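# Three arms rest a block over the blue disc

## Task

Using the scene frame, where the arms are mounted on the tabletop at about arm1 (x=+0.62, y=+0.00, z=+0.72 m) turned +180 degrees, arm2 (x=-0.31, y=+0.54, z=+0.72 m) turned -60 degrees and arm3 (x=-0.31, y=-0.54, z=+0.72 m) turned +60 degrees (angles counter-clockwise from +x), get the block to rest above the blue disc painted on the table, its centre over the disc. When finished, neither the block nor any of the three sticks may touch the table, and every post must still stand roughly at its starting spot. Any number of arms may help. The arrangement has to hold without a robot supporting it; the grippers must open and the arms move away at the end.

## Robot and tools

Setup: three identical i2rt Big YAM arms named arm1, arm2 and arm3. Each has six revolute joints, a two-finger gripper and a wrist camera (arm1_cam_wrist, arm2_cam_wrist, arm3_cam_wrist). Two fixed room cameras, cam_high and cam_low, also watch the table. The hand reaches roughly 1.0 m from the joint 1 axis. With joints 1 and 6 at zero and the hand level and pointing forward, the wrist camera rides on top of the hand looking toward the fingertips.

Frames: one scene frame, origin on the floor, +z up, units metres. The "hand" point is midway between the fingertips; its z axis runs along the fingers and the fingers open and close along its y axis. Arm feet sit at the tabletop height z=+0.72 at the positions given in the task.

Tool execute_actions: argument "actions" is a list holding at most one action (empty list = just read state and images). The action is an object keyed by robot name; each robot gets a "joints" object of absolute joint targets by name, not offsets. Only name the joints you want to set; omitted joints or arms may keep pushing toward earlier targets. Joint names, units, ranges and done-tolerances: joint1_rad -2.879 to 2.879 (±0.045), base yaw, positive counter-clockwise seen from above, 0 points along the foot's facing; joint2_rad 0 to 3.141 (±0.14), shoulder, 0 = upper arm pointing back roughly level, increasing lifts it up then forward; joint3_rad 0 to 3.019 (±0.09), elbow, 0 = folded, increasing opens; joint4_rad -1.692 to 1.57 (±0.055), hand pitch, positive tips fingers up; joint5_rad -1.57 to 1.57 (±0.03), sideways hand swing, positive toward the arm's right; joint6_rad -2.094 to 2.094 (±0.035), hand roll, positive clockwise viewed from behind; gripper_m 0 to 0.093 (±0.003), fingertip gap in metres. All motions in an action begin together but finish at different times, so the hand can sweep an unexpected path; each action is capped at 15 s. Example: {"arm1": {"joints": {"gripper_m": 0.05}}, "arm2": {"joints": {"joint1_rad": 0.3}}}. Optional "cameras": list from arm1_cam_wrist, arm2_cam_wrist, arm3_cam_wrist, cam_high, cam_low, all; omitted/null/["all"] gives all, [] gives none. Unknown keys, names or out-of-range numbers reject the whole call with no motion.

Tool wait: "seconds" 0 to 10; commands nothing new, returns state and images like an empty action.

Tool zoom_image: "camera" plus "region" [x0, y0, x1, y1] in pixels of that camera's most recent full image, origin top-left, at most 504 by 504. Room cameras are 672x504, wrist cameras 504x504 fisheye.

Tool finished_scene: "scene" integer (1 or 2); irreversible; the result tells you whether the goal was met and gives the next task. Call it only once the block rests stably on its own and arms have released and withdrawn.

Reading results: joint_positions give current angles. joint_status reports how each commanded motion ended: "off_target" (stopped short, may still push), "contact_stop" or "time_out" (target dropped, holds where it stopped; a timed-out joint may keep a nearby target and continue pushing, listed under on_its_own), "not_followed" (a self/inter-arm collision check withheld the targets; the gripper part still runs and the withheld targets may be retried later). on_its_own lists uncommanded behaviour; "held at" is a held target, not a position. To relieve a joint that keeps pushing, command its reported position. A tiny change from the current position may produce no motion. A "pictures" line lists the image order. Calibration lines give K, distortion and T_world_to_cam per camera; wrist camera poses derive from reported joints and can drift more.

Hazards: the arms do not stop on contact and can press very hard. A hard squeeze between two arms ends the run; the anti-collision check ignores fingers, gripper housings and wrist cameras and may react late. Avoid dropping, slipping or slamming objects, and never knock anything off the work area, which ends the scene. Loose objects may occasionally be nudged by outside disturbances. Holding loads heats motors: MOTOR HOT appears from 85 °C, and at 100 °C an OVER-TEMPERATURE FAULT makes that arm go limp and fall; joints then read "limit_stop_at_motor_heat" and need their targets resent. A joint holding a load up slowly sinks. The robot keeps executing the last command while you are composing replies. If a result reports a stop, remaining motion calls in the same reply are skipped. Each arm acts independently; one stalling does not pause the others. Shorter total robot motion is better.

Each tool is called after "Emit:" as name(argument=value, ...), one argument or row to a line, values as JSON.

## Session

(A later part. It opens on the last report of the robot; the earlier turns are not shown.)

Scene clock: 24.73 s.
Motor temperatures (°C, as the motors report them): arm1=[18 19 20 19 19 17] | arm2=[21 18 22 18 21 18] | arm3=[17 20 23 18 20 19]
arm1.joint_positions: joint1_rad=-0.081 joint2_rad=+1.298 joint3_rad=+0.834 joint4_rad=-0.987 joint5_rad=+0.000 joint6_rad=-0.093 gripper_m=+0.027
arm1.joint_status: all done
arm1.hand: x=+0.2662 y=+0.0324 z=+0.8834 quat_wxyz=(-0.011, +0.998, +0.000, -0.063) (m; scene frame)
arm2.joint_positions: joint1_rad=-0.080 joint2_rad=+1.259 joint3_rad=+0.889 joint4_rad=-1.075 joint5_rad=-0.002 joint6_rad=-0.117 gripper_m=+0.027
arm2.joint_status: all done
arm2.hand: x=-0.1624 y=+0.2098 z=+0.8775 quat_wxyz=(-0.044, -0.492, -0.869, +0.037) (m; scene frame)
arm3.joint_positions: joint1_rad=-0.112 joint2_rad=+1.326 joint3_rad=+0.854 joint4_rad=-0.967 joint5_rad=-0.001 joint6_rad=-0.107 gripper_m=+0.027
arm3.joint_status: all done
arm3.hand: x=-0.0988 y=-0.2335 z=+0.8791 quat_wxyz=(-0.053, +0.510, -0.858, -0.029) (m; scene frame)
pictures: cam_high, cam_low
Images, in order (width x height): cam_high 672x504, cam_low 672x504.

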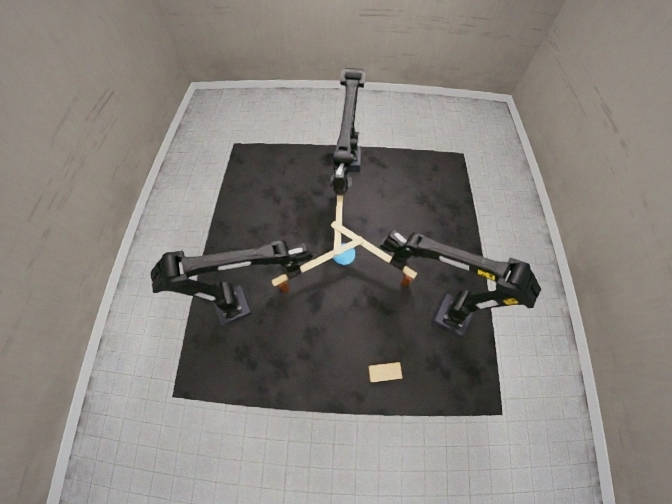

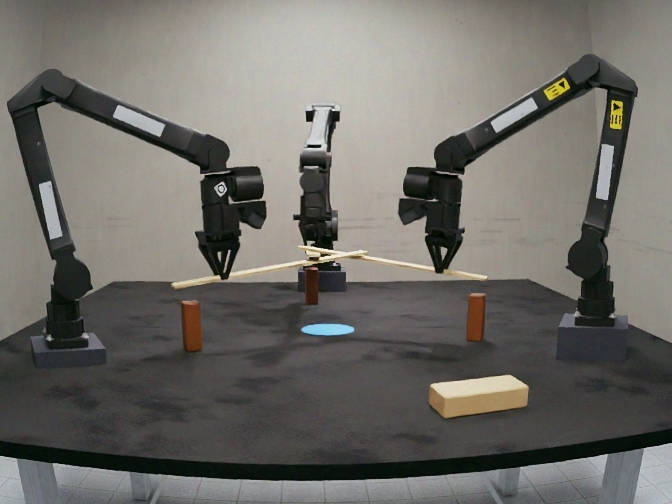

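Emit:
execute_actions(
  actions=[
    {"arm1":{"joints":{"joint2_rad":1.383,"joint4_rad":-0.895}},"arm2":{"joints":{"joint2_rad":1.33,"joint4_rad":-0.99}},"arm3":{"joints":{"joint2_rad":1.395,"joint4_rad":-0.89}}},
  ],
)

Emit:
zoom_image(
  camera="cam_high",
  region=[250,170,440,310],
)

Emit:
zoom_image(
  camera="cam_low",
  region=[150,220,510,360],
)

Scene clock: 26.10 s.
Motor temperatures (°C, as the motors report them): arm1=[18 19 21 19 19 17] | arm2=[21 18 23 18 21 18] | arm3=[17 20 23 18 20 19]
arm1.joint_positions: joint1_rad=-0.081 joint2_rad=+1.384 joint3_rad=+0.836 joint4_rad=-0.916 joint5_rad=+0.000 joint6_rad=-0.095 gripper_m=+0.027
arm1.joint_status: all done
arm1.hand: x=+0.2519 y=+0.0340 z=+0.8568 quat_wxyz=(-0.011, +0.998, +0.001, -0.056) (m; scene frame)
arm2.joint_positions: joint1_rad=-0.080 joint2_rad=+1.334 joint3_rad=+0.895 joint4_rad=-1.004 joint5_rad=-0.002 joint6_rad=-0.121 gripper_m=+0.027
arm2.joint_status: all done
arm2.hand: x=-0.1551 y=+0.1930 z=+0.8556 quat_wxyz=(-0.045, -0.491, -0.869, +0.037) (m; scene frame)
arm3.joint_positions: joint1_rad=-0.112 joint2_rad=+1.401 joint3_rad=+0.857 joint4_rad=-0.910 joint5_rad=-0.001 joint6_rad=-0.112 gripper_m=+0.027
arm3.joint_status: all done
arm3.hand: x=-0.0926 y=-0.2241 z=+0.8550 quat_wxyz=(-0.045, +0.512, -0.857, -0.026) (m; scene frame)
pictures: arm1_cam_wrist, arm2_cam_wrist, arm3_cam_wrist, cam_high, cam_low
camera_calibration (this result's frames):
arm1_cam_wrist: T_world_to_cam=[[-0.0139773, 0.999679, 0.0211106, -0.0482169], [0.856309, 0.00106644, 0.516462, -0.655424], [0.516274, 0.0252959, -0.85605, 0.720903], [0, 0, 0, 1]] pos_world=[0.188388, 0.0306645, 0.956648]
arm2_cam_wrist: T_world_to_cam=[[-0.857523, -0.514199, 0.0159452, -0.0514063], [-0.443343, 0.754369, 0.484122, -0.62164], [-0.260964, 0.408077, -0.874855, 0.755559], [0, 0, 0, 1]] pos_world=[-0.122508, 0.134187, 0.962774]
arm3_cam_wrist: T_world_to_cam=[[0.880024, -0.4749, 0.00536831, -0.027502], [-0.417373, -0.76793, 0.485884, -0.614702], [-0.226624, -0.42983, -0.874007, 0.750675], [0, 0, 0, 1]] pos_world=[-0.0622369, -0.162446, 0.954917]
Images, in order (width x height): arm1_cam_wrist 504x504, arm2_cam_wrist 504x504, arm3_cam_wrist 504x504, cam_high 672x504, cam_low 672x504.

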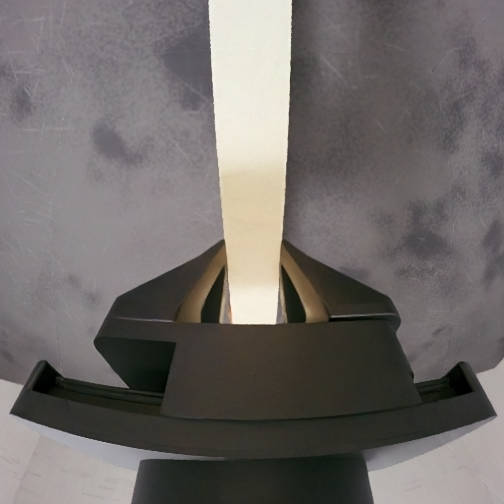

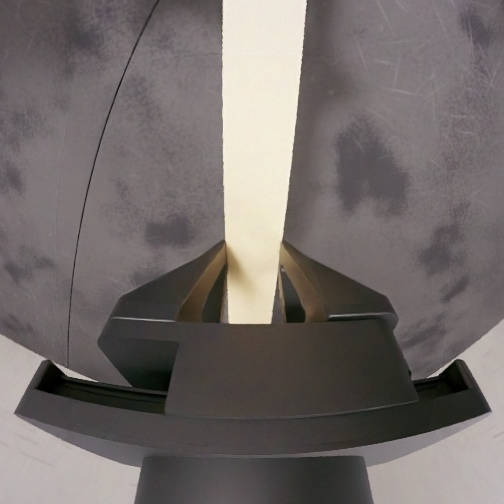

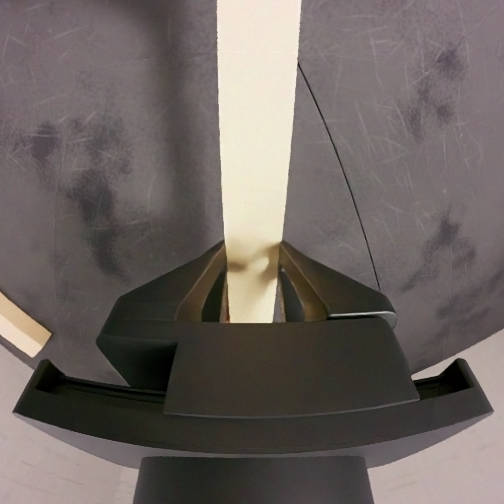

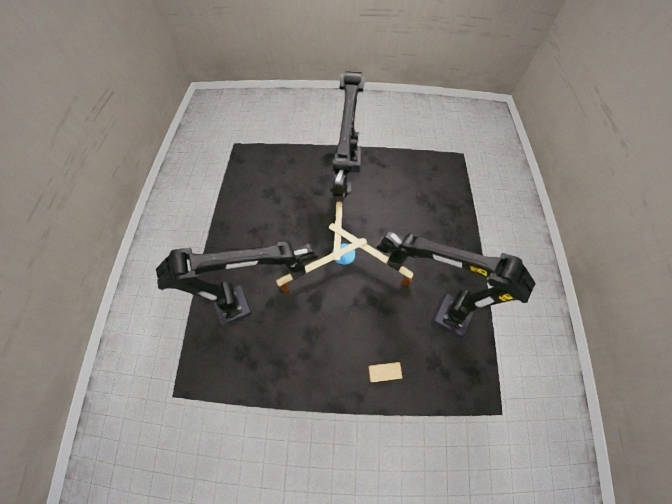

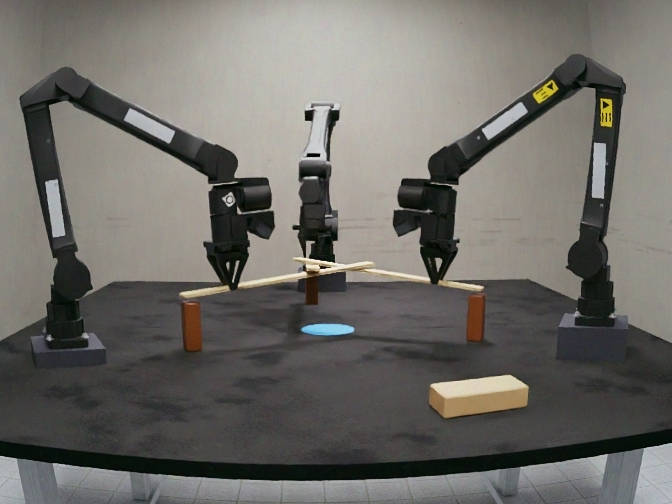

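Region (250, 170, 440, 310) of cam_high's 672x504 image, scaled by 2.653, with more detail than that image has; it fills the top 371 rows of this view, and the rest is white.

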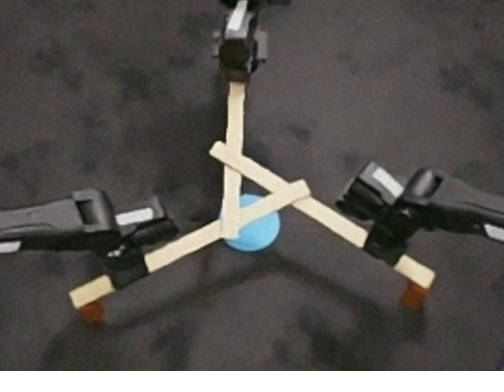

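Region (150, 220, 510, 360) of cam_low's 672x504 image, scaled by 1.400, with more detail than that image has.

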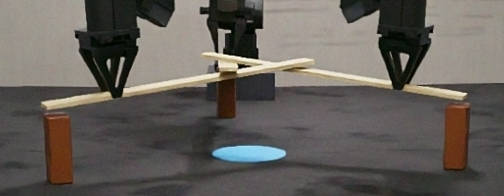

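Emit:
execute_actions(
  actions=[
    {"arm1":{"joints":{"joint2_rad":1.43}},"arm2":{"joints":{"joint2_rad":1.378}},"arm3":{"joints":{"joint2_rad":1.44}}},
  ],
  cameras=["cam_high","cam_low"],
)

Emit:
zoom_image(
  camera="cam_high",
  region=[250,170,440,310],
)

Emit:
zoom_image(
  camera="cam_low",
  region=[150,220,510,360],
)

Scene clock: 27.13 s.
Motor temperatures (°C, as the motors report them): arm1=[18 19 21 19 19 17] | arm2=[21 18 23 18 21 18] | arm3=[17 20 24 18 20 19]
arm1.joint_positions: joint1_rad=-0.081 joint2_rad=+1.425 joint3_rad=+0.836 joint4_rad=-0.910 joint5_rad=+0.000 joint6_rad=-0.095 gripper_m=+0.027
arm1.joint_status: all done
arm1.hand: x=+0.2531 y=+0.0341 z=+0.8425 quat_wxyz=(-0.009, +0.999, +0.001, -0.039) (m; scene frame)
arm2.joint_positions: joint1_rad=-0.080 joint2_rad=+1.368 joint3_rad=+0.897 joint4_rad=-1.000 joint5_rad=-0.001 joint6_rad=-0.122 gripper_m=+0.027
arm2.joint_status: all done
arm2.hand: x=-0.1548 y=+0.1920 z=+0.8444 quat_wxyz=(-0.033, -0.491, -0.870, +0.029) (m; scene frame)
arm3.joint_positions: joint1_rad=-0.112 joint2_rad=+1.432 joint3_rad=+0.859 joint4_rad=-0.906 joint5_rad=+0.000 joint6_rad=-0.112 gripper_m=+0.027
arm3.joint_status: all done
arm3.hand: x=-0.0927 y=-0.2243 z=+0.8448 quat_wxyz=(-0.034, +0.513, -0.858, -0.021) (m; scene frame)
pictures: cam_high, cam_low
Images, in order (width x height): cam_high 672x504, cam_low 672x504.

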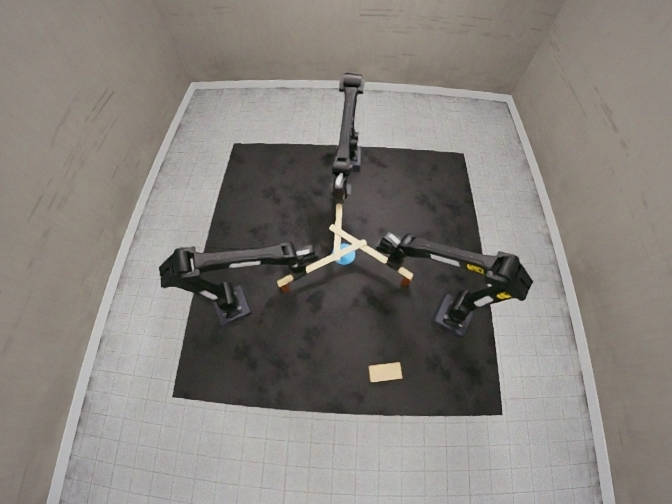

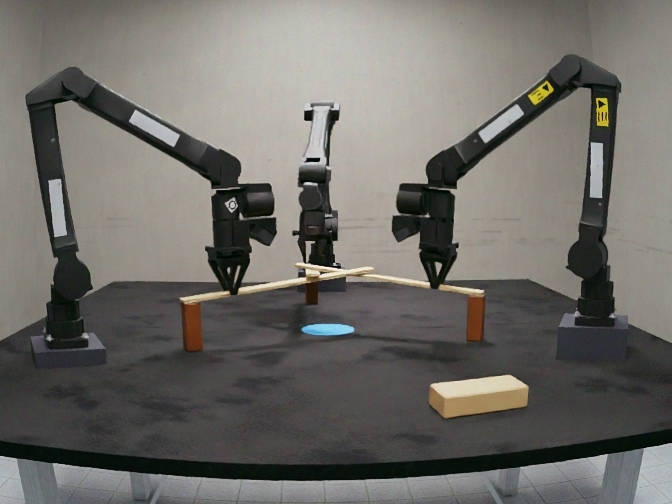

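Region (250, 170, 440, 310) of cam_high's 672x504 image, scaled by 2.653, with more detail than that image has; it fills the top 371 rows of this view, and the rest is white.

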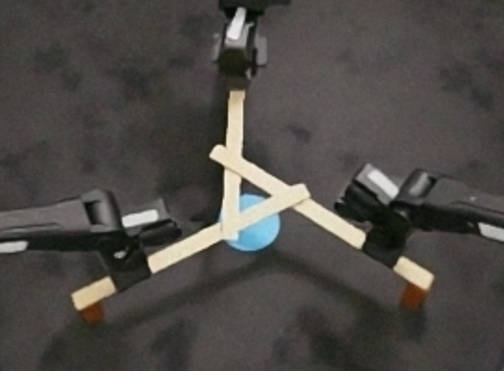

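Region (150, 220, 510, 360) of cam_low's 672x504 image, scaled by 1.400, with more detail than that image has.

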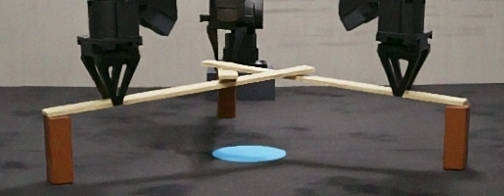

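Emit:
execute_actions(
  actions=[
    {"arm1":{"joints":{"gripper_m":0.06}},"arm2":{"joints":{"gripper_m":0.06}},"arm3":{"joints":{"gripper_m":0.06}}},
  ],
  cameras=["cam_low"],
)

Emit:
execute_actions(
  actions=[
    {"arm1":{"joints":{"joint2_rad":0.8,"joint4_rad":-1.2}},"arm2":{"joints":{"joint2_rad":0.8,"joint4_rad":-1.2}},"arm3":{"joints":{"joint2_rad":1.1,"joint4_rad":-1.0}}},
  ],
  cameras=[],
)

Emit:
execute_actions(
  actions=[
    {"arm3":{"joints":{"joint1_rad":1.1,"joint3_rad":1.07,"joint6_rad":0.5,"gripper_m":0.093}},"arm2":{"joints":{"joint1_rad":0.8}}},
  ],
  cameras=[],
)

Emit:
execute_actions(
  actions=[
    {"arm3":{"joints":{"joint2_rad":1.593}}},
  ],
  cameras=["arm3_cam_wrist","cam_high","cam_low"],
)

Scene clock: 28.37 s.
Motor temperatures (°C, as the motors report them): arm1=[18 19 21 19 19 17] | arm2=[21 18 23 18 21 18] | arm3=[17 20 24 18 20 19]
arm1.joint_positions: joint1_rad=-0.081 joint2_rad=+1.425 joint3_rad=+0.839 joint4_rad=-0.910 joint5_rad=+0.000 joint6_rad=-0.095 gripper_m=+0.060
arm1.joint_status: all done
arm1.hand: x=+0.2517 y=+0.0342 z=+0.8436 quat_wxyz=(-0.009, +0.999, +0.001, -0.040) (m; scene frame)
arm2.joint_positions: joint1_rad=-0.080 joint2_rad=+1.368 joint3_rad=+0.897 joint4_rad=-1.000 joint5_rad=-0.001 joint6_rad=-0.122 gripper_m=+0.060
arm2.joint_status: all done
arm2.hand: x=-0.1548 y=+0.1920 z=+0.8444 quat_wxyz=(-0.033, -0.491, -0.870, +0.029) (m; scene frame)
arm3.joint_positions: joint1_rad=-0.112 joint2_rad=+1.432 joint3_rad=+0.859 joint4_rad=-0.906 joint5_rad=+0.000 joint6_rad=-0.113 gripper_m=+0.060
arm3.joint_status: all done
arm3.hand: x=-0.0927 y=-0.2243 z=+0.8448 quat_wxyz=(-0.034, +0.513, -0.857, -0.021) (m; scene frame)
pictures: cam_low
Images, in order (width x height): cam_low 672x504.

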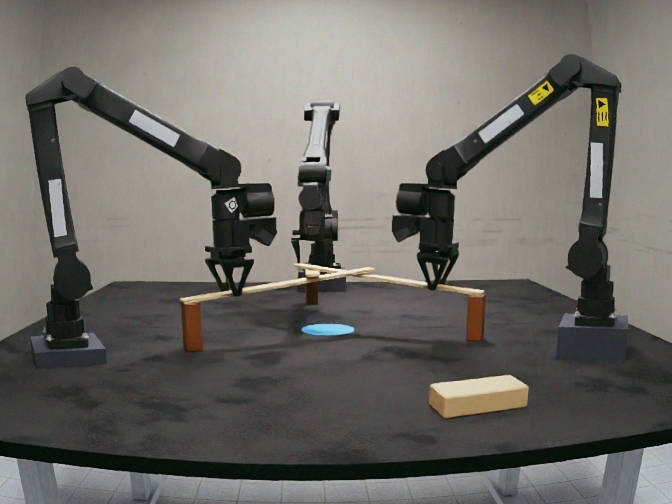

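Scene clock: 29.70 s.
Motor temperatures (°C, as the motors report them): arm1=[18 19 22 19 19 17] | arm2=[21 18 23 18 21 18] | arm3=[17 20 24 18 20 19]
arm1.joint_positions: joint1_rad=-0.081 joint2_rad=+0.801 joint3_rad=+0.839 joint4_rad=-1.185 joint5_rad=+0.000 joint6_rad=-0.095 gripper_m=+0.060
arm1.joint_status: all done
arm1.hand: x=+0.3333 y=+0.0245 z=+1.0246 quat_wxyz=(-0.026, +0.977, +0.002, -0.213) (m; scene frame)
arm2.joint_positions: joint1_rad=-0.080 joint2_rad=+0.792 joint3_rad=+0.901 joint4_rad=-1.190 joint5_rad=-0.001 joint6_rad=-0.122 gripper_m=+0.060
arm2.joint_status: all done
arm2.hand: x=-0.1843 y=+0.2615 z=+1.0204 quat_wxyz=(-0.188, -0.476, -0.847, +0.143) (m; scene frame)
arm3.joint_positions: joint1_rad=-0.112 joint2_rad=+1.092 joint3_rad=+0.865 joint4_rad=-0.984 joint5_rad=+0.000 joint6_rad=-0.113 gripper_m=+0.060
arm3.joint_status: all done
arm3.hand: x=-0.0989 y=-0.2351 z=+0.9637 quat_wxyz=(-0.155, +0.505, -0.846, -0.075) (m; scene frame)
pictures: none
No camera images: the call's "cameras" was empty. Leave "cameras" out to get every camera's image.

Scene clock: 31.37 s.
Motor temperatures (°C, as the motors report them): arm1=[18 19 22 19 19 17] | arm2=[21 18 24 18 21 18] | arm3=[17 20 25 18 20 19]
arm1.joint_positions: joint1_rad=-0.081 joint2_rad=+0.801 joint3_rad=+0.839 joint4_rad=-1.185 joint5_rad=+0.000 joint6_rad=-0.095 gripper_m=+0.060
arm1.joint_status: not commanded
arm1.hand: x=+0.3333 y=+0.0245 z=+1.0246 quat_wxyz=(-0.026, +0.977, +0.002, -0.213) (m; scene frame)
arm2.joint_positions: joint1_rad=+0.797 joint2_rad=+0.793 joint3_rad=+0.901 joint4_rad=-1.190 joint5_rad=+0.000 joint6_rad=-0.123 gripper_m=+0.060
arm2.joint_status: all done
arm2.hand: x=-0.0181 y=+0.4538 z=+1.0194 quat_wxyz=(-0.231, -0.073, -0.969, +0.044) (m; scene frame)
arm3.joint_positions: joint1_rad=+1.100 joint2_rad=+1.100 joint3_rad=+1.031 joint4_rad=-0.989 joint5_rad=+0.000 joint6_rad=+0.488 gripper_m=+0.093
arm3.joint_status: all done
arm3.hand: x=-0.5410 y=-0.1968 z=+1.0458 quat_wxyz=(-0.053, +0.722, -0.643, -0.249) (m; scene frame)
pictures: none
No camera images: the call's "cameras" was empty. Leave "cameras" out to get every camera's image.

Scene clock: 32.57 s.
Motor temperatures (°C, as the motors report them): arm1=[18 19 23 19 19 17] | arm2=[21 18 24 18 21 18] | arm3=[17 21 25 18 20 19]
arm1.joint_positions: joint1_rad=-0.081 joint2_rad=+0.801 joint3_rad=+0.839 joint4_rad=-1.185 joint5_rad=+0.000 joint6_rad=-0.095 gripper_m=+0.060
arm1.joint_status: not commanded
arm1.hand: x=+0.3333 y=+0.0245 z=+1.0246 quat_wxyz=(-0.026, +0.977, +0.002, -0.213) (m; scene frame)
arm2.joint_positions: joint1_rad=+0.797 joint2_rad=+0.793 joint3_rad=+0.901 joint4_rad=-1.190 joint5_rad=+0.000 joint6_rad=-0.123 gripper_m=+0.060
arm2.joint_status: not commanded
arm2.hand: x=-0.0181 y=+0.4538 z=+1.0194 quat_wxyz=(-0.231, -0.073, -0.969, +0.044) (m; scene frame)
arm3.joint_positions: joint1_rad=+1.100 joint2_rad=+1.612 joint3_rad=+1.031 joint4_rad=-0.989 joint5_rad=+0.000 joint6_rad=+0.488 gripper_m=+0.093
arm3.joint_status: all done
arm3.hand: x=-0.5509 y=-0.1877 z=+0.8385 quat_wxyz=(+0.007, +0.748, -0.664, -0.004) (m; scene frame)
pictures: arm3_cam_wrist, cam_high, cam_low
camera_calibration (this result's frames):
arm3_cam_wrist: T_world_to_cam=[[0.992989, 0.117648, -0.0114776, 0.580856], [0.102664, -0.810222, 0.577062, -0.567908], [0.0585907, -0.574195, -0.816619, 0.729903], [0, 0, 0, 1]] pos_world=[-0.561246, -0.109361, 0.930439]
Images, in order (width x height): arm3_cam_wrist 504x504, cam_high 672x504, cam_low 672x504.

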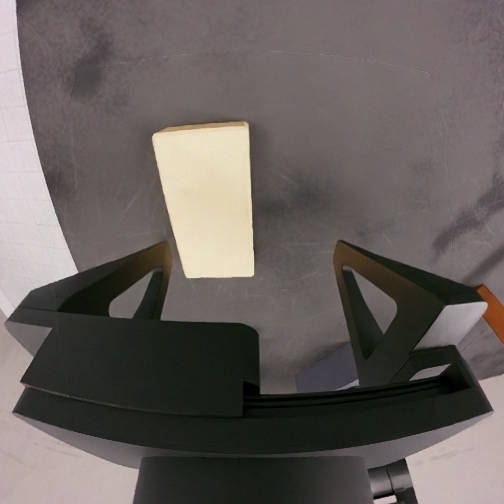

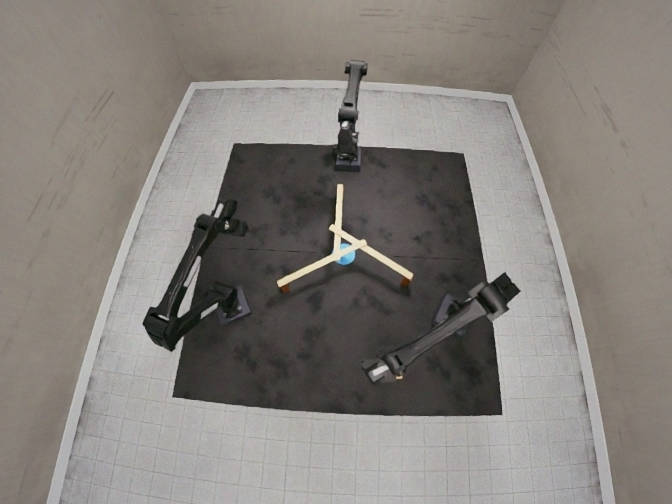

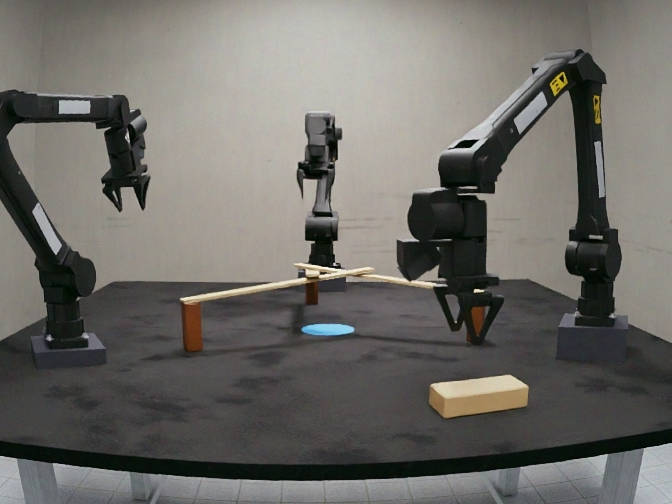

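Emit:
execute_actions(
  actions=[
    {"arm3":{"joints":{"joint1_rad":1.17,"joint6_rad":0.57,"joint4_rad":-0.9}}},
  ],
  cameras=[],
)

Emit:
execute_actions(
  actions=[
    {"arm3":{"joints":{"joint2_rad":1.72,"joint3_rad":1.012,"joint4_rad":-0.83}}},
  ],
  cameras=["arm3_cam_wrist"],
)

Scene clock: 33.83 s.
Motor temperatures (°C, as the motors report them): arm1=[18 19 23 19 19 17] | arm2=[21 18 24 18 21 18] | arm3=[17 21 25 18 20 19]
arm1.joint_positions: joint1_rad=-0.081 joint2_rad=+0.801 joint3_rad=+0.839 joint4_rad=-1.185 joint5_rad=+0.000 joint6_rad=-0.095 gripper_m=+0.060
arm1.joint_status: not commanded
arm1.hand: x=+0.3333 y=+0.0245 z=+1.0246 quat_wxyz=(-0.026, +0.977, +0.002, -0.213) (m; scene frame)
arm2.joint_positions: joint1_rad=+0.797 joint2_rad=+0.793 joint3_rad=+0.901 joint4_rad=-1.190 joint5_rad=+0.000 joint6_rad=-0.123 gripper_m=+0.060
arm2.joint_status: not commanded
arm2.hand: x=-0.0181 y=+0.4538 z=+1.0194 quat_wxyz=(-0.231, -0.073, -0.969, +0.044) (m; scene frame)
arm3.joint_positions: joint1_rad=+1.174 joint2_rad=+1.612 joint3_rad=+1.031 joint4_rad=-0.919 joint5_rad=+0.000 joint6_rad=+0.557 gripper_m=+0.093
arm3.joint_status: all done
arm3.hand: x=-0.5871 y=-0.1932 z=+0.8396 quat_wxyz=(+0.001, +0.749, -0.662, -0.038) (m; scene frame)
pictures: none
No camera images: the call's "cameras" was empty. Leave "cameras" out to get every camera's image.

Scene clock: 34.80 s.
Motor temperatures (°C, as the motors report them): arm1=[18 19 23 19 19 17] | arm2=[21 18 25 18 21 18] | arm3=[17 21 25 18 20 19]
arm1.joint_positions: joint1_rad=-0.081 joint2_rad=+0.801 joint3_rad=+0.839 joint4_rad=-1.185 joint5_rad=+0.000 joint6_rad=-0.095 gripper_m=+0.060
arm1.joint_status: not commanded
arm1.hand: x=+0.3333 y=+0.0245 z=+1.0246 quat_wxyz=(-0.026, +0.977, +0.002, -0.213) (m; scene frame)
arm2.joint_positions: joint1_rad=+0.797 joint2_rad=+0.793 joint3_rad=+0.901 joint4_rad=-1.190 joint5_rad=+0.000 joint6_rad=-0.123 gripper_m=+0.060
arm2.joint_status: not commanded
arm2.hand: x=-0.0181 y=+0.4538 z=+1.0194 quat_wxyz=(-0.231, -0.073, -0.969, +0.044) (m; scene frame)
arm3.joint_positions: joint1_rad=+1.174 joint2_rad=+1.733 joint3_rad=+1.002 joint4_rad=-0.846 joint5_rad=+0.000 joint6_rad=+0.558 gripper_m=+0.093
arm3.joint_status: all done
arm3.hand: x=-0.5823 y=-0.2004 z=+0.7810 quat_wxyz=(+0.007, +0.749, -0.662, -0.001) (m; scene frame)
pictures: arm3_cam_wrist
camera_calibration (this result's frames):
arm3_cam_wrist: T_world_to_cam=[[0.992468, 0.12223, -0.00824275, 0.610905], [0.104218, -0.807016, 0.581261, -0.543507], [0.0643956, -0.577742, -0.813676, 0.677831], [0, 0, 0, 1]] pos_world=[-0.59331, -0.121679, 0.87249]
Images, in order (width x height): arm3_cam_wrist 504x504.

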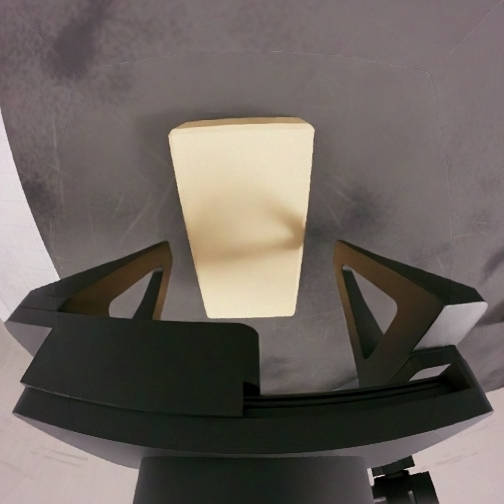

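Emit:
execute_actions(
  actions=[
    {"arm3":{"joints":{"joint2_rad":1.78,"joint4_rad":-0.74}}},
  ],
  cameras=[],
)

Emit:
execute_actions(
  actions=[
    {"arm3":{"joints":{"gripper_m":0.045}}},
  ],
  cameras=["arm3_cam_wrist"],
)

Emit:
execute_actions(
  actions=[
    {"arm3":{"joints":{"joint2_rad":1.5,"joint3_rad":1.4,"joint4_rad":-1.41}}},
  ],
  cameras=[],
)

Emit:
execute_actions(
  actions=[
    {"arm3":{"joints":{"joint1_rad":-0.03,"joint2_rad":1.8,"joint3_rad":1.92,"joint6_rad":0}}},
  ],
  cameras=[],
)

Emit:
execute_actions(
  actions=[
    {"arm3":{"joints":{"joint2_rad":1.99}}},
  ],
  cameras=["arm3_cam_wrist","cam_high","cam_low"],
)

Scene clock: 36.47 s.
Motor temperatures (°C, as the motors report them): arm1=[18 19 24 19 19 17] | arm2=[21 18 25 18 21 18] | arm3=[17 21 25 18 20 19]
arm1.joint_positions: joint1_rad=-0.081 joint2_rad=+0.801 joint3_rad=+0.839 joint4_rad=-1.185 joint5_rad=+0.000 joint6_rad=-0.095 gripper_m=+0.060
arm1.joint_status: not commanded
arm1.hand: x=+0.3333 y=+0.0245 z=+1.0246 quat_wxyz=(-0.026, +0.977, +0.002, -0.213) (m; scene frame)
arm2.joint_positions: joint1_rad=+0.797 joint2_rad=+0.793 joint3_rad=+0.901 joint4_rad=-1.190 joint5_rad=+0.000 joint6_rad=-0.123 gripper_m=+0.060
arm2.joint_status: not commanded
arm2.hand: x=-0.0181 y=+0.4538 z=+1.0194 quat_wxyz=(-0.231, -0.073, -0.969, +0.044) (m; scene frame)
arm3.joint_positions: joint1_rad=+1.174 joint2_rad=+1.778 joint3_rad=+1.002 joint4_rad=-0.758 joint5_rad=+0.000 joint6_rad=+0.558 gripper_m=+0.093
arm3.joint_status: all done
arm3.hand: x=-0.5920 y=-0.1888 z=+0.7625 quat_wxyz=(+0.004, +0.749, -0.662, -0.022) (m; scene frame)
pictures: none
No camera images: the call's "cameras" was empty. Leave "cameras" out to get every camera's image.

Scene clock: 37.07 s.
Motor temperatures (°C, as the motors report them): arm1=[18 19 24 19 19 17] | arm2=[21 18 25 18 21 18] | arm3=[17 21 25 18 20 19]
arm1.joint_positions: joint1_rad=-0.081 joint2_rad=+0.801 joint3_rad=+0.839 joint4_rad=-1.185 joint5_rad=+0.000 joint6_rad=-0.095 gripper_m=+0.060
arm1.joint_status: not commanded
arm1.hand: x=+0.3333 y=+0.0245 z=+1.0246 quat_wxyz=(-0.026, +0.977, +0.002, -0.213) (m; scene frame)
arm2.joint_positions: joint1_rad=+0.797 joint2_rad=+0.793 joint3_rad=+0.901 joint4_rad=-1.190 joint5_rad=+0.000 joint6_rad=-0.123 gripper_m=+0.060
arm2.joint_status: not commanded
arm2.hand: x=-0.0181 y=+0.4538 z=+1.0194 quat_wxyz=(-0.231, -0.073, -0.969, +0.044) (m; scene frame)
arm3.joint_positions: joint1_rad=+1.174 joint2_rad=+1.778 joint3_rad=+1.002 joint4_rad=-0.757 joint5_rad=+0.001 joint6_rad=+0.559 gripper_m=+0.068
arm3.joint_status: gripper_m off_target (ended at +0.068, target +0.045)
arm3.hand: x=-0.5918 y=-0.1885 z=+0.7625 quat_wxyz=(+0.003, +0.748, -0.663, -0.022) (m; scene frame)
pictures: arm3_cam_wrist
camera_calibration (this result's frames):
arm3_cam_wrist: T_world_to_cam=[[0.992257, 0.120382, -0.0305557, 0.635311], [0.117261, -0.826962, 0.549894, -0.494259], [0.0409287, -0.549219, -0.834676, 0.677849], [0, 0, 0, 1]] pos_world=[-0.600178, -0.112926, 0.856986]
Images, in order (width x height): arm3_cam_wrist 504x504.

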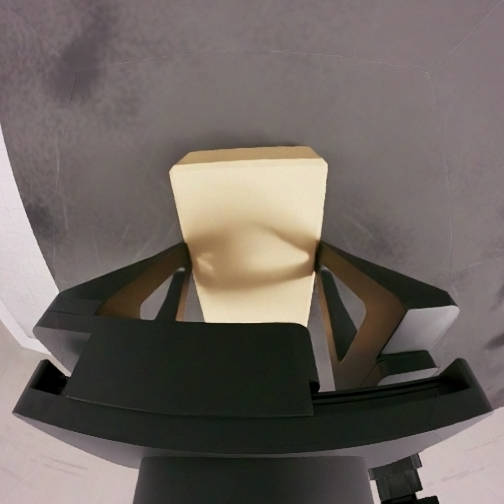

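Scene clock: 38.47 s.
Motor temperatures (°C, as the motors report them): arm1=[18 19 24 19 19 17] | arm2=[21 18 25 18 21 18] | arm3=[17 21 25 18 20 19]
arm1.joint_positions: joint1_rad=-0.081 joint2_rad=+0.801 joint3_rad=+0.839 joint4_rad=-1.185 joint5_rad=+0.000 joint6_rad=-0.095 gripper_m=+0.060
arm1.joint_status: not commanded
arm1.hand: x=+0.3333 y=+0.0245 z=+1.0246 quat_wxyz=(-0.026, +0.977, +0.002, -0.213) (m; scene frame)
arm2.joint_positions: joint1_rad=+0.797 joint2_rad=+0.793 joint3_rad=+0.901 joint4_rad=-1.190 joint5_rad=+0.000 joint6_rad=-0.123 gripper_m=+0.060
arm2.joint_status: not commanded
arm2.hand: x=-0.0181 y=+0.4538 z=+1.0194 quat_wxyz=(-0.231, -0.073, -0.969, +0.044) (m; scene frame)
arm3.joint_positions: joint1_rad=+1.174 joint2_rad=+1.516 joint3_rad=+1.380 joint4_rad=-1.393 joint5_rad=+0.001 joint6_rad=+0.559 gripper_m=+0.068
arm3.joint_status: all done
arm3.hand: x=-0.5944 y=-0.1799 z=+1.0036 quat_wxyz=(+0.003, +0.748, -0.663, -0.024) (m; scene frame)
pictures: none
No camera images: the call's "cameras" was empty. Leave "cameras" out to get every camera's image.

Scene clock: 40.33 s.
Motor temperatures (°C, as the motors report them): arm1=[18 19 25 19 19 17] | arm2=[21 18 26 18 21 18] | arm3=[17 22 26 18 20 19]
arm1.joint_positions: joint1_rad=-0.081 joint2_rad=+0.801 joint3_rad=+0.839 joint4_rad=-1.185 joint5_rad=+0.000 joint6_rad=-0.095 gripper_m=+0.060
arm1.joint_status: not commanded
arm1.hand: x=+0.3333 y=+0.0245 z=+1.0246 quat_wxyz=(-0.026, +0.977, +0.002, -0.213) (m; scene frame)
arm2.joint_positions: joint1_rad=+0.797 joint2_rad=+0.793 joint3_rad=+0.901 joint4_rad=-1.190 joint5_rad=+0.000 joint6_rad=-0.123 gripper_m=+0.060
arm2.joint_status: not commanded
arm2.hand: x=-0.0181 y=+0.4538 z=+1.0194 quat_wxyz=(-0.231, -0.073, -0.969, +0.044) (m; scene frame)
arm3.joint_positions: joint1_rad=-0.032 joint2_rad=+1.851 joint3_rad=+1.868 joint4_rad=-1.403 joint5_rad=+0.002 joint6_rad=+0.012 gripper_m=+0.068
arm3.joint_status: all done
arm3.hand: x=+0.0040 y=-0.0005 z=+1.0199 quat_wxyz=(-0.073, +0.492, -0.866, -0.047) (m; scene frame)
pictures: none
No camera images: the call's "cameras" was empty. Leave "cameras" out to get every camera's image.

Scene clock: 41.60 s.
Motor temperatures (°C, as the motors report them): arm1=[18 19 25 19 19 17] | arm2=[21 18 26 18 21 18] | arm3=[17 22 26 18 20 19]
arm1.joint_positions: joint1_rad=-0.081 joint2_rad=+0.801 joint3_rad=+0.839 joint4_rad=-1.185 joint5_rad=+0.000 joint6_rad=-0.095 gripper_m=+0.060
arm1.joint_status: not commanded
arm1.hand: x=+0.3333 y=+0.0245 z=+1.0246 quat_wxyz=(-0.026, +0.977, +0.002, -0.213) (m; scene frame)
arm2.joint_positions: joint1_rad=+0.797 joint2_rad=+0.793 joint3_rad=+0.901 joint4_rad=-1.190 joint5_rad=+0.000 joint6_rad=-0.123 gripper_m=+0.060
arm2.joint_status: not commanded
arm2.hand: x=-0.0181 y=+0.4538 z=+1.0194 quat_wxyz=(-0.231, -0.073, -0.969, +0.044) (m; scene frame)
arm3.joint_positions: joint1_rad=-0.032 joint2_rad=+2.026 joint3_rad=+1.869 joint4_rad=-1.404 joint5_rad=+0.003 joint6_rad=+0.012 gripper_m=+0.068
arm3.joint_status: all done
arm3.hand: x=+0.0078 y=+0.0078 z=+0.9145 quat_wxyz=(+0.002, +0.494, -0.869, -0.002) (m; scene frame)
pictures: arm3_cam_wrist, cam_high, cam_low
camera_calibration (this result's frames):
arm3_cam_wrist: T_world_to_cam=[[0.858998, -0.511971, -0.0028943, 0.00199867], [-0.417386, -0.703553, 0.575154, -0.50573], [-0.296498, -0.492848, -0.81804, 0.874927], [0, 0, 0, 1]] pos_world=[0.0466124, 0.0764207, 1.0066]
Images, in order (width x height): arm3_cam_wrist 504x504, cam_high 672x504, cam_low 672x504.

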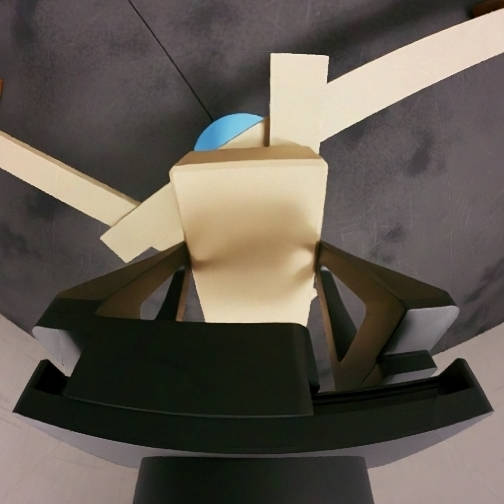

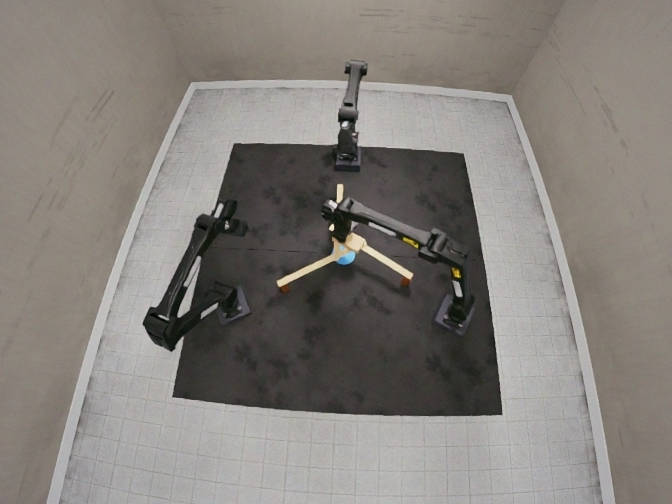

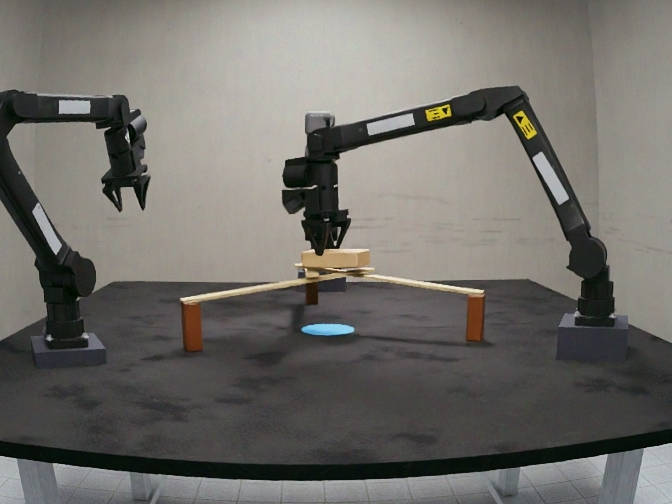

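Emit:
execute_actions(
  actions=[
    {"arm3":{"joints":{"joint1_rad":0.005,"joint2_rad":2.01}}},
  ],
  cameras=["cam_low"],
)

Emit:
zoom_image(
  camera="cam_low",
  region=[250,220,430,340],
)

Scene clock: 42.63 s.
Motor temperatures (°C, as the motors report them): arm1=[18 19 25 19 19 17] | arm2=[21 18 26 18 21 18] | arm3=[17 22 26 18 20 19]
arm1.joint_positions: joint1_rad=-0.081 joint2_rad=+0.801 joint3_rad=+0.839 joint4_rad=-1.185 joint5_rad=+0.000 joint6_rad=-0.095 gripper_m=+0.060
arm1.joint_status: not commanded
arm1.hand: x=+0.3333 y=+0.0245 z=+1.0246 quat_wxyz=(-0.026, +0.977, +0.002, -0.213) (m; scene frame)
arm2.joint_positions: joint1_rad=+0.797 joint2_rad=+0.793 joint3_rad=+0.901 joint4_rad=-1.190 joint5_rad=+0.000 joint6_rad=-0.123 gripper_m=+0.060
arm2.joint_status: not commanded
arm2.hand: x=-0.0181 y=+0.4538 z=+1.0194 quat_wxyz=(-0.231, -0.073, -0.969, +0.044) (m; scene frame)
arm3.joint_positions: joint1_rad=+0.004 joint2_rad=+2.026 joint3_rad=+1.869 joint4_rad=-1.404 joint5_rad=+0.002 joint6_rad=+0.012 gripper_m=+0.068
arm3.joint_status: all done
arm3.hand: x=-0.0121 y=+0.0189 z=+0.9147 quat_wxyz=(+0.002, +0.510, -0.860, -0.003) (m; scene frame)
pictures: cam_low
Images, in order (width x height): cam_low 672x504.

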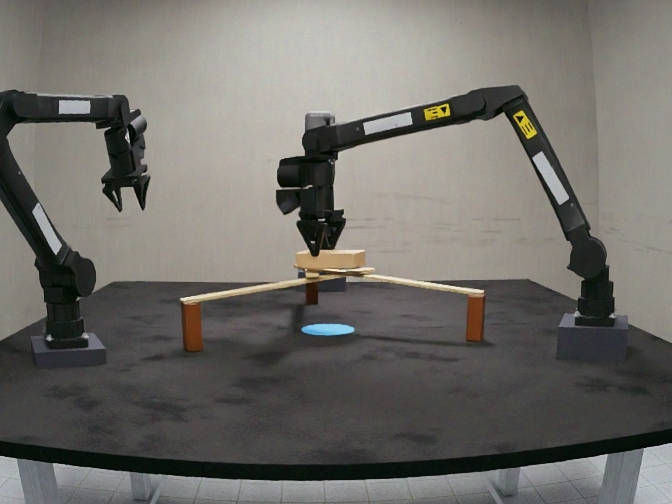

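Region (250, 220, 430, 340) of cam_low's 672x504 image, scaled by 2.800, with more detail than that image has.

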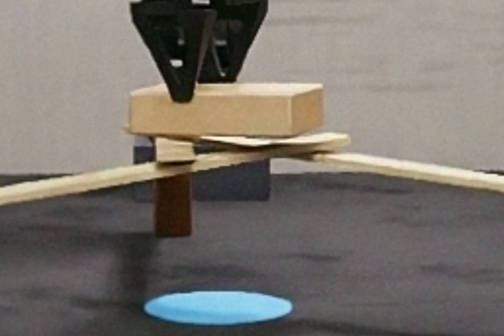

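Emit:
execute_actions(
  actions=[
    {"arm3":{"joints":{"joint1_rad":-0.01,"joint2_rad":2.045}}},
  ],
  cameras=["cam_low"],
)

Emit:
zoom_image(
  camera="cam_low",
  region=[250,220,430,340],
)

Scene clock: 43.70 s.
Motor temperatures (°C, as the motors report them): arm1=[18 19 26 19 19 17] | arm2=[21 18 26 18 21 18] | arm3=[17 23 26 18 20 19]
arm1.joint_positions: joint1_rad=-0.081 joint2_rad=+0.801 joint3_rad=+0.839 joint4_rad=-1.185 joint5_rad=+0.000 joint6_rad=-0.095 gripper_m=+0.060
arm1.joint_status: not commanded
arm1.hand: x=+0.3333 y=+0.0245 z=+1.0246 quat_wxyz=(-0.026, +0.977, +0.002, -0.213) (m; scene frame)
arm2.joint_positions: joint1_rad=+0.797 joint2_rad=+0.793 joint3_rad=+0.901 joint4_rad=-1.190 joint5_rad=+0.000 joint6_rad=-0.123 gripper_m=+0.060
arm2.joint_status: not commanded
arm2.hand: x=-0.0181 y=+0.4538 z=+1.0194 quat_wxyz=(-0.231, -0.073, -0.969, +0.044) (m; scene frame)
arm3.joint_positions: joint1_rad=-0.001 joint2_rad=+2.046 joint3_rad=+1.871 joint4_rad=-1.404 joint5_rad=-0.001 joint6_rad=+0.010 gripper_m=+0.068
arm3.joint_status: all done
arm3.hand: x=-0.0098 y=+0.0180 z=+0.9034 quat_wxyz=(+0.011, +0.509, -0.861, +0.000) (m; scene frame)
pictures: cam_low
Images, in order (width x height): cam_low 672x504.

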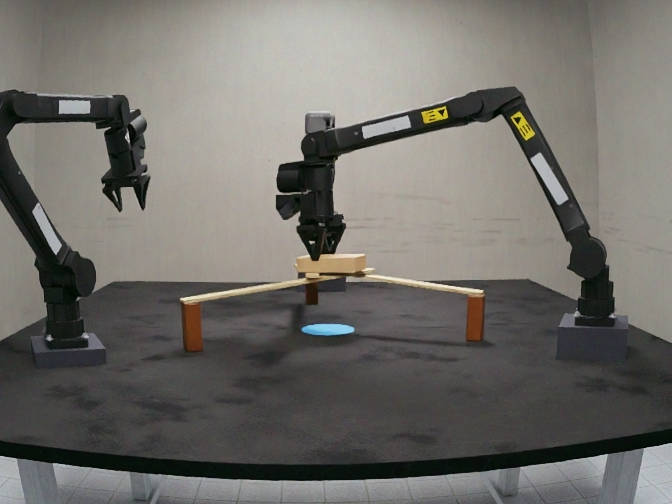

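Region (250, 220, 430, 340) of cam_low's 672x504 image, scaled by 2.800, with more detail than that image has.

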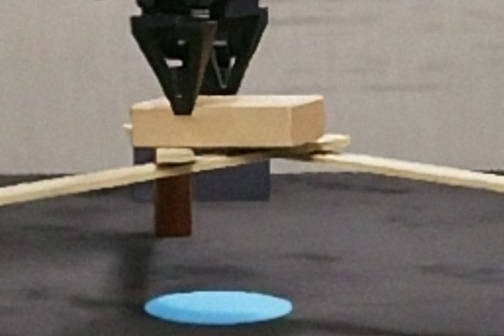

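Emit:
execute_actions(
  actions=[
    {"arm3":{"joints":{"gripper_m":0.093}}},
  ],
  cameras=[],
)

Emit:
execute_actions(
  actions=[
    {"arm3":{"joints":{"joint2_rad":1.2}}},
  ],
  cameras=["cam_low","cam_high"],
)

Scene clock: 44.57 s.
Motor temperatures (°C, as the motors report them): arm1=[18 19 26 19 19 17] | arm2=[21 18 26 18 21 18] | arm3=[17 23 27 18 20 19]
arm1.joint_positions: joint1_rad=-0.081 joint2_rad=+0.801 joint3_rad=+0.839 joint4_rad=-1.185 joint5_rad=+0.000 joint6_rad=-0.095 gripper_m=+0.060
arm1.joint_status: not commanded
arm1.hand: x=+0.3333 y=+0.0245 z=+1.0246 quat_wxyz=(-0.026, +0.977, +0.002, -0.213) (m; scene frame)
arm2.joint_positions: joint1_rad=+0.797 joint2_rad=+0.793 joint3_rad=+0.901 joint4_rad=-1.190 joint5_rad=+0.000 joint6_rad=-0.123 gripper_m=+0.060
arm2.joint_status: not commanded
arm2.hand: x=-0.0181 y=+0.4538 z=+1.0194 quat_wxyz=(-0.231, -0.073, -0.969, +0.044) (m; scene frame)
arm3.joint_positions: joint1_rad=-0.001 joint2_rad=+2.046 joint3_rad=+1.871 joint4_rad=-1.404 joint5_rad=-0.001 joint6_rad=+0.010 gripper_m=+0.093
arm3.joint_status: all done
arm3.hand: x=-0.0098 y=+0.0180 z=+0.9034 quat_wxyz=(+0.011, +0.509, -0.861, +0.000) (m; scene frame)
pictures: none
No camera images: the call's "cameras" was empty. Leave "cameras" out to get every camera's image.

Scene clock: 46.57 s.
Motor temperatures (°C, as the motors report them): arm1=[18 19 26 19 19 17] | arm2=[21 18 27 18 21 18] | arm3=[17 23 27 18 20 19]
arm1.joint_positions: joint1_rad=-0.081 joint2_rad=+0.801 joint3_rad=+0.839 joint4_rad=-1.185 joint5_rad=+0.000 joint6_rad=-0.095 gripper_m=+0.060
arm1.joint_status: not commanded
arm1.hand: x=+0.3333 y=+0.0245 z=+1.0246 quat_wxyz=(-0.026, +0.977, +0.002, -0.213) (m; scene frame)
arm2.joint_positions: joint1_rad=+0.797 joint2_rad=+0.793 joint3_rad=+0.901 joint4_rad=-1.190 joint5_rad=+0.000 joint6_rad=-0.123 gripper_m=+0.060
arm2.joint_status: not commanded
arm2.hand: x=-0.0181 y=+0.4538 z=+1.0194 quat_wxyz=(-0.231, -0.073, -0.969, +0.044) (m; scene frame)
arm3.joint_positions: joint1_rad=-0.001 joint2_rad=+1.215 joint3_rad=+1.908 joint4_rad=-1.404 joint5_rad=-0.001 joint6_rad=+0.010 gripper_m=+0.093
arm3.joint_status: all done
arm3.hand: x=-0.0960 y=-0.1521 z=+1.3741 quat_wxyz=(-0.350, +0.462, -0.786, -0.217) (m; scene frame)
pictures: cam_high, cam_low
Images, in order (width x height): cam_high 672x504, cam_low 672x504.

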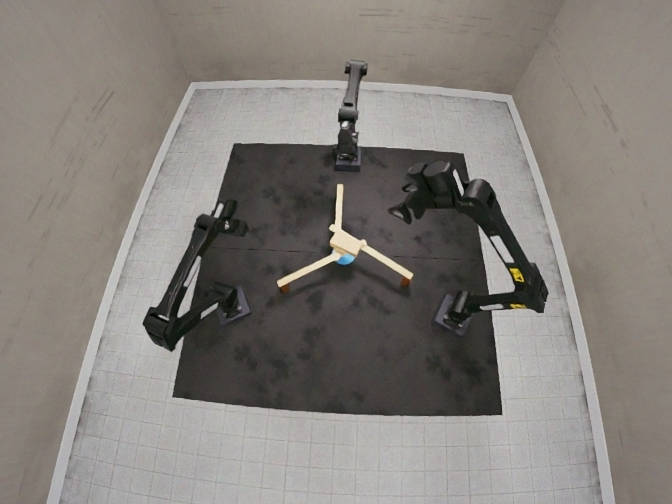

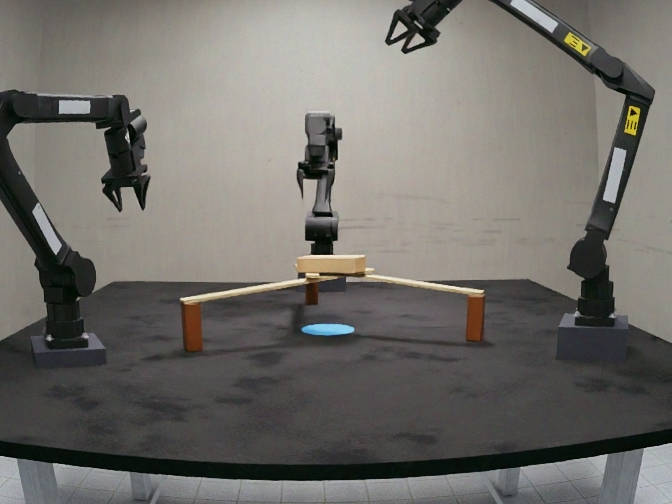

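Emit:
finished_scene(
  scene=1,
)

The scene is finished: the task was done.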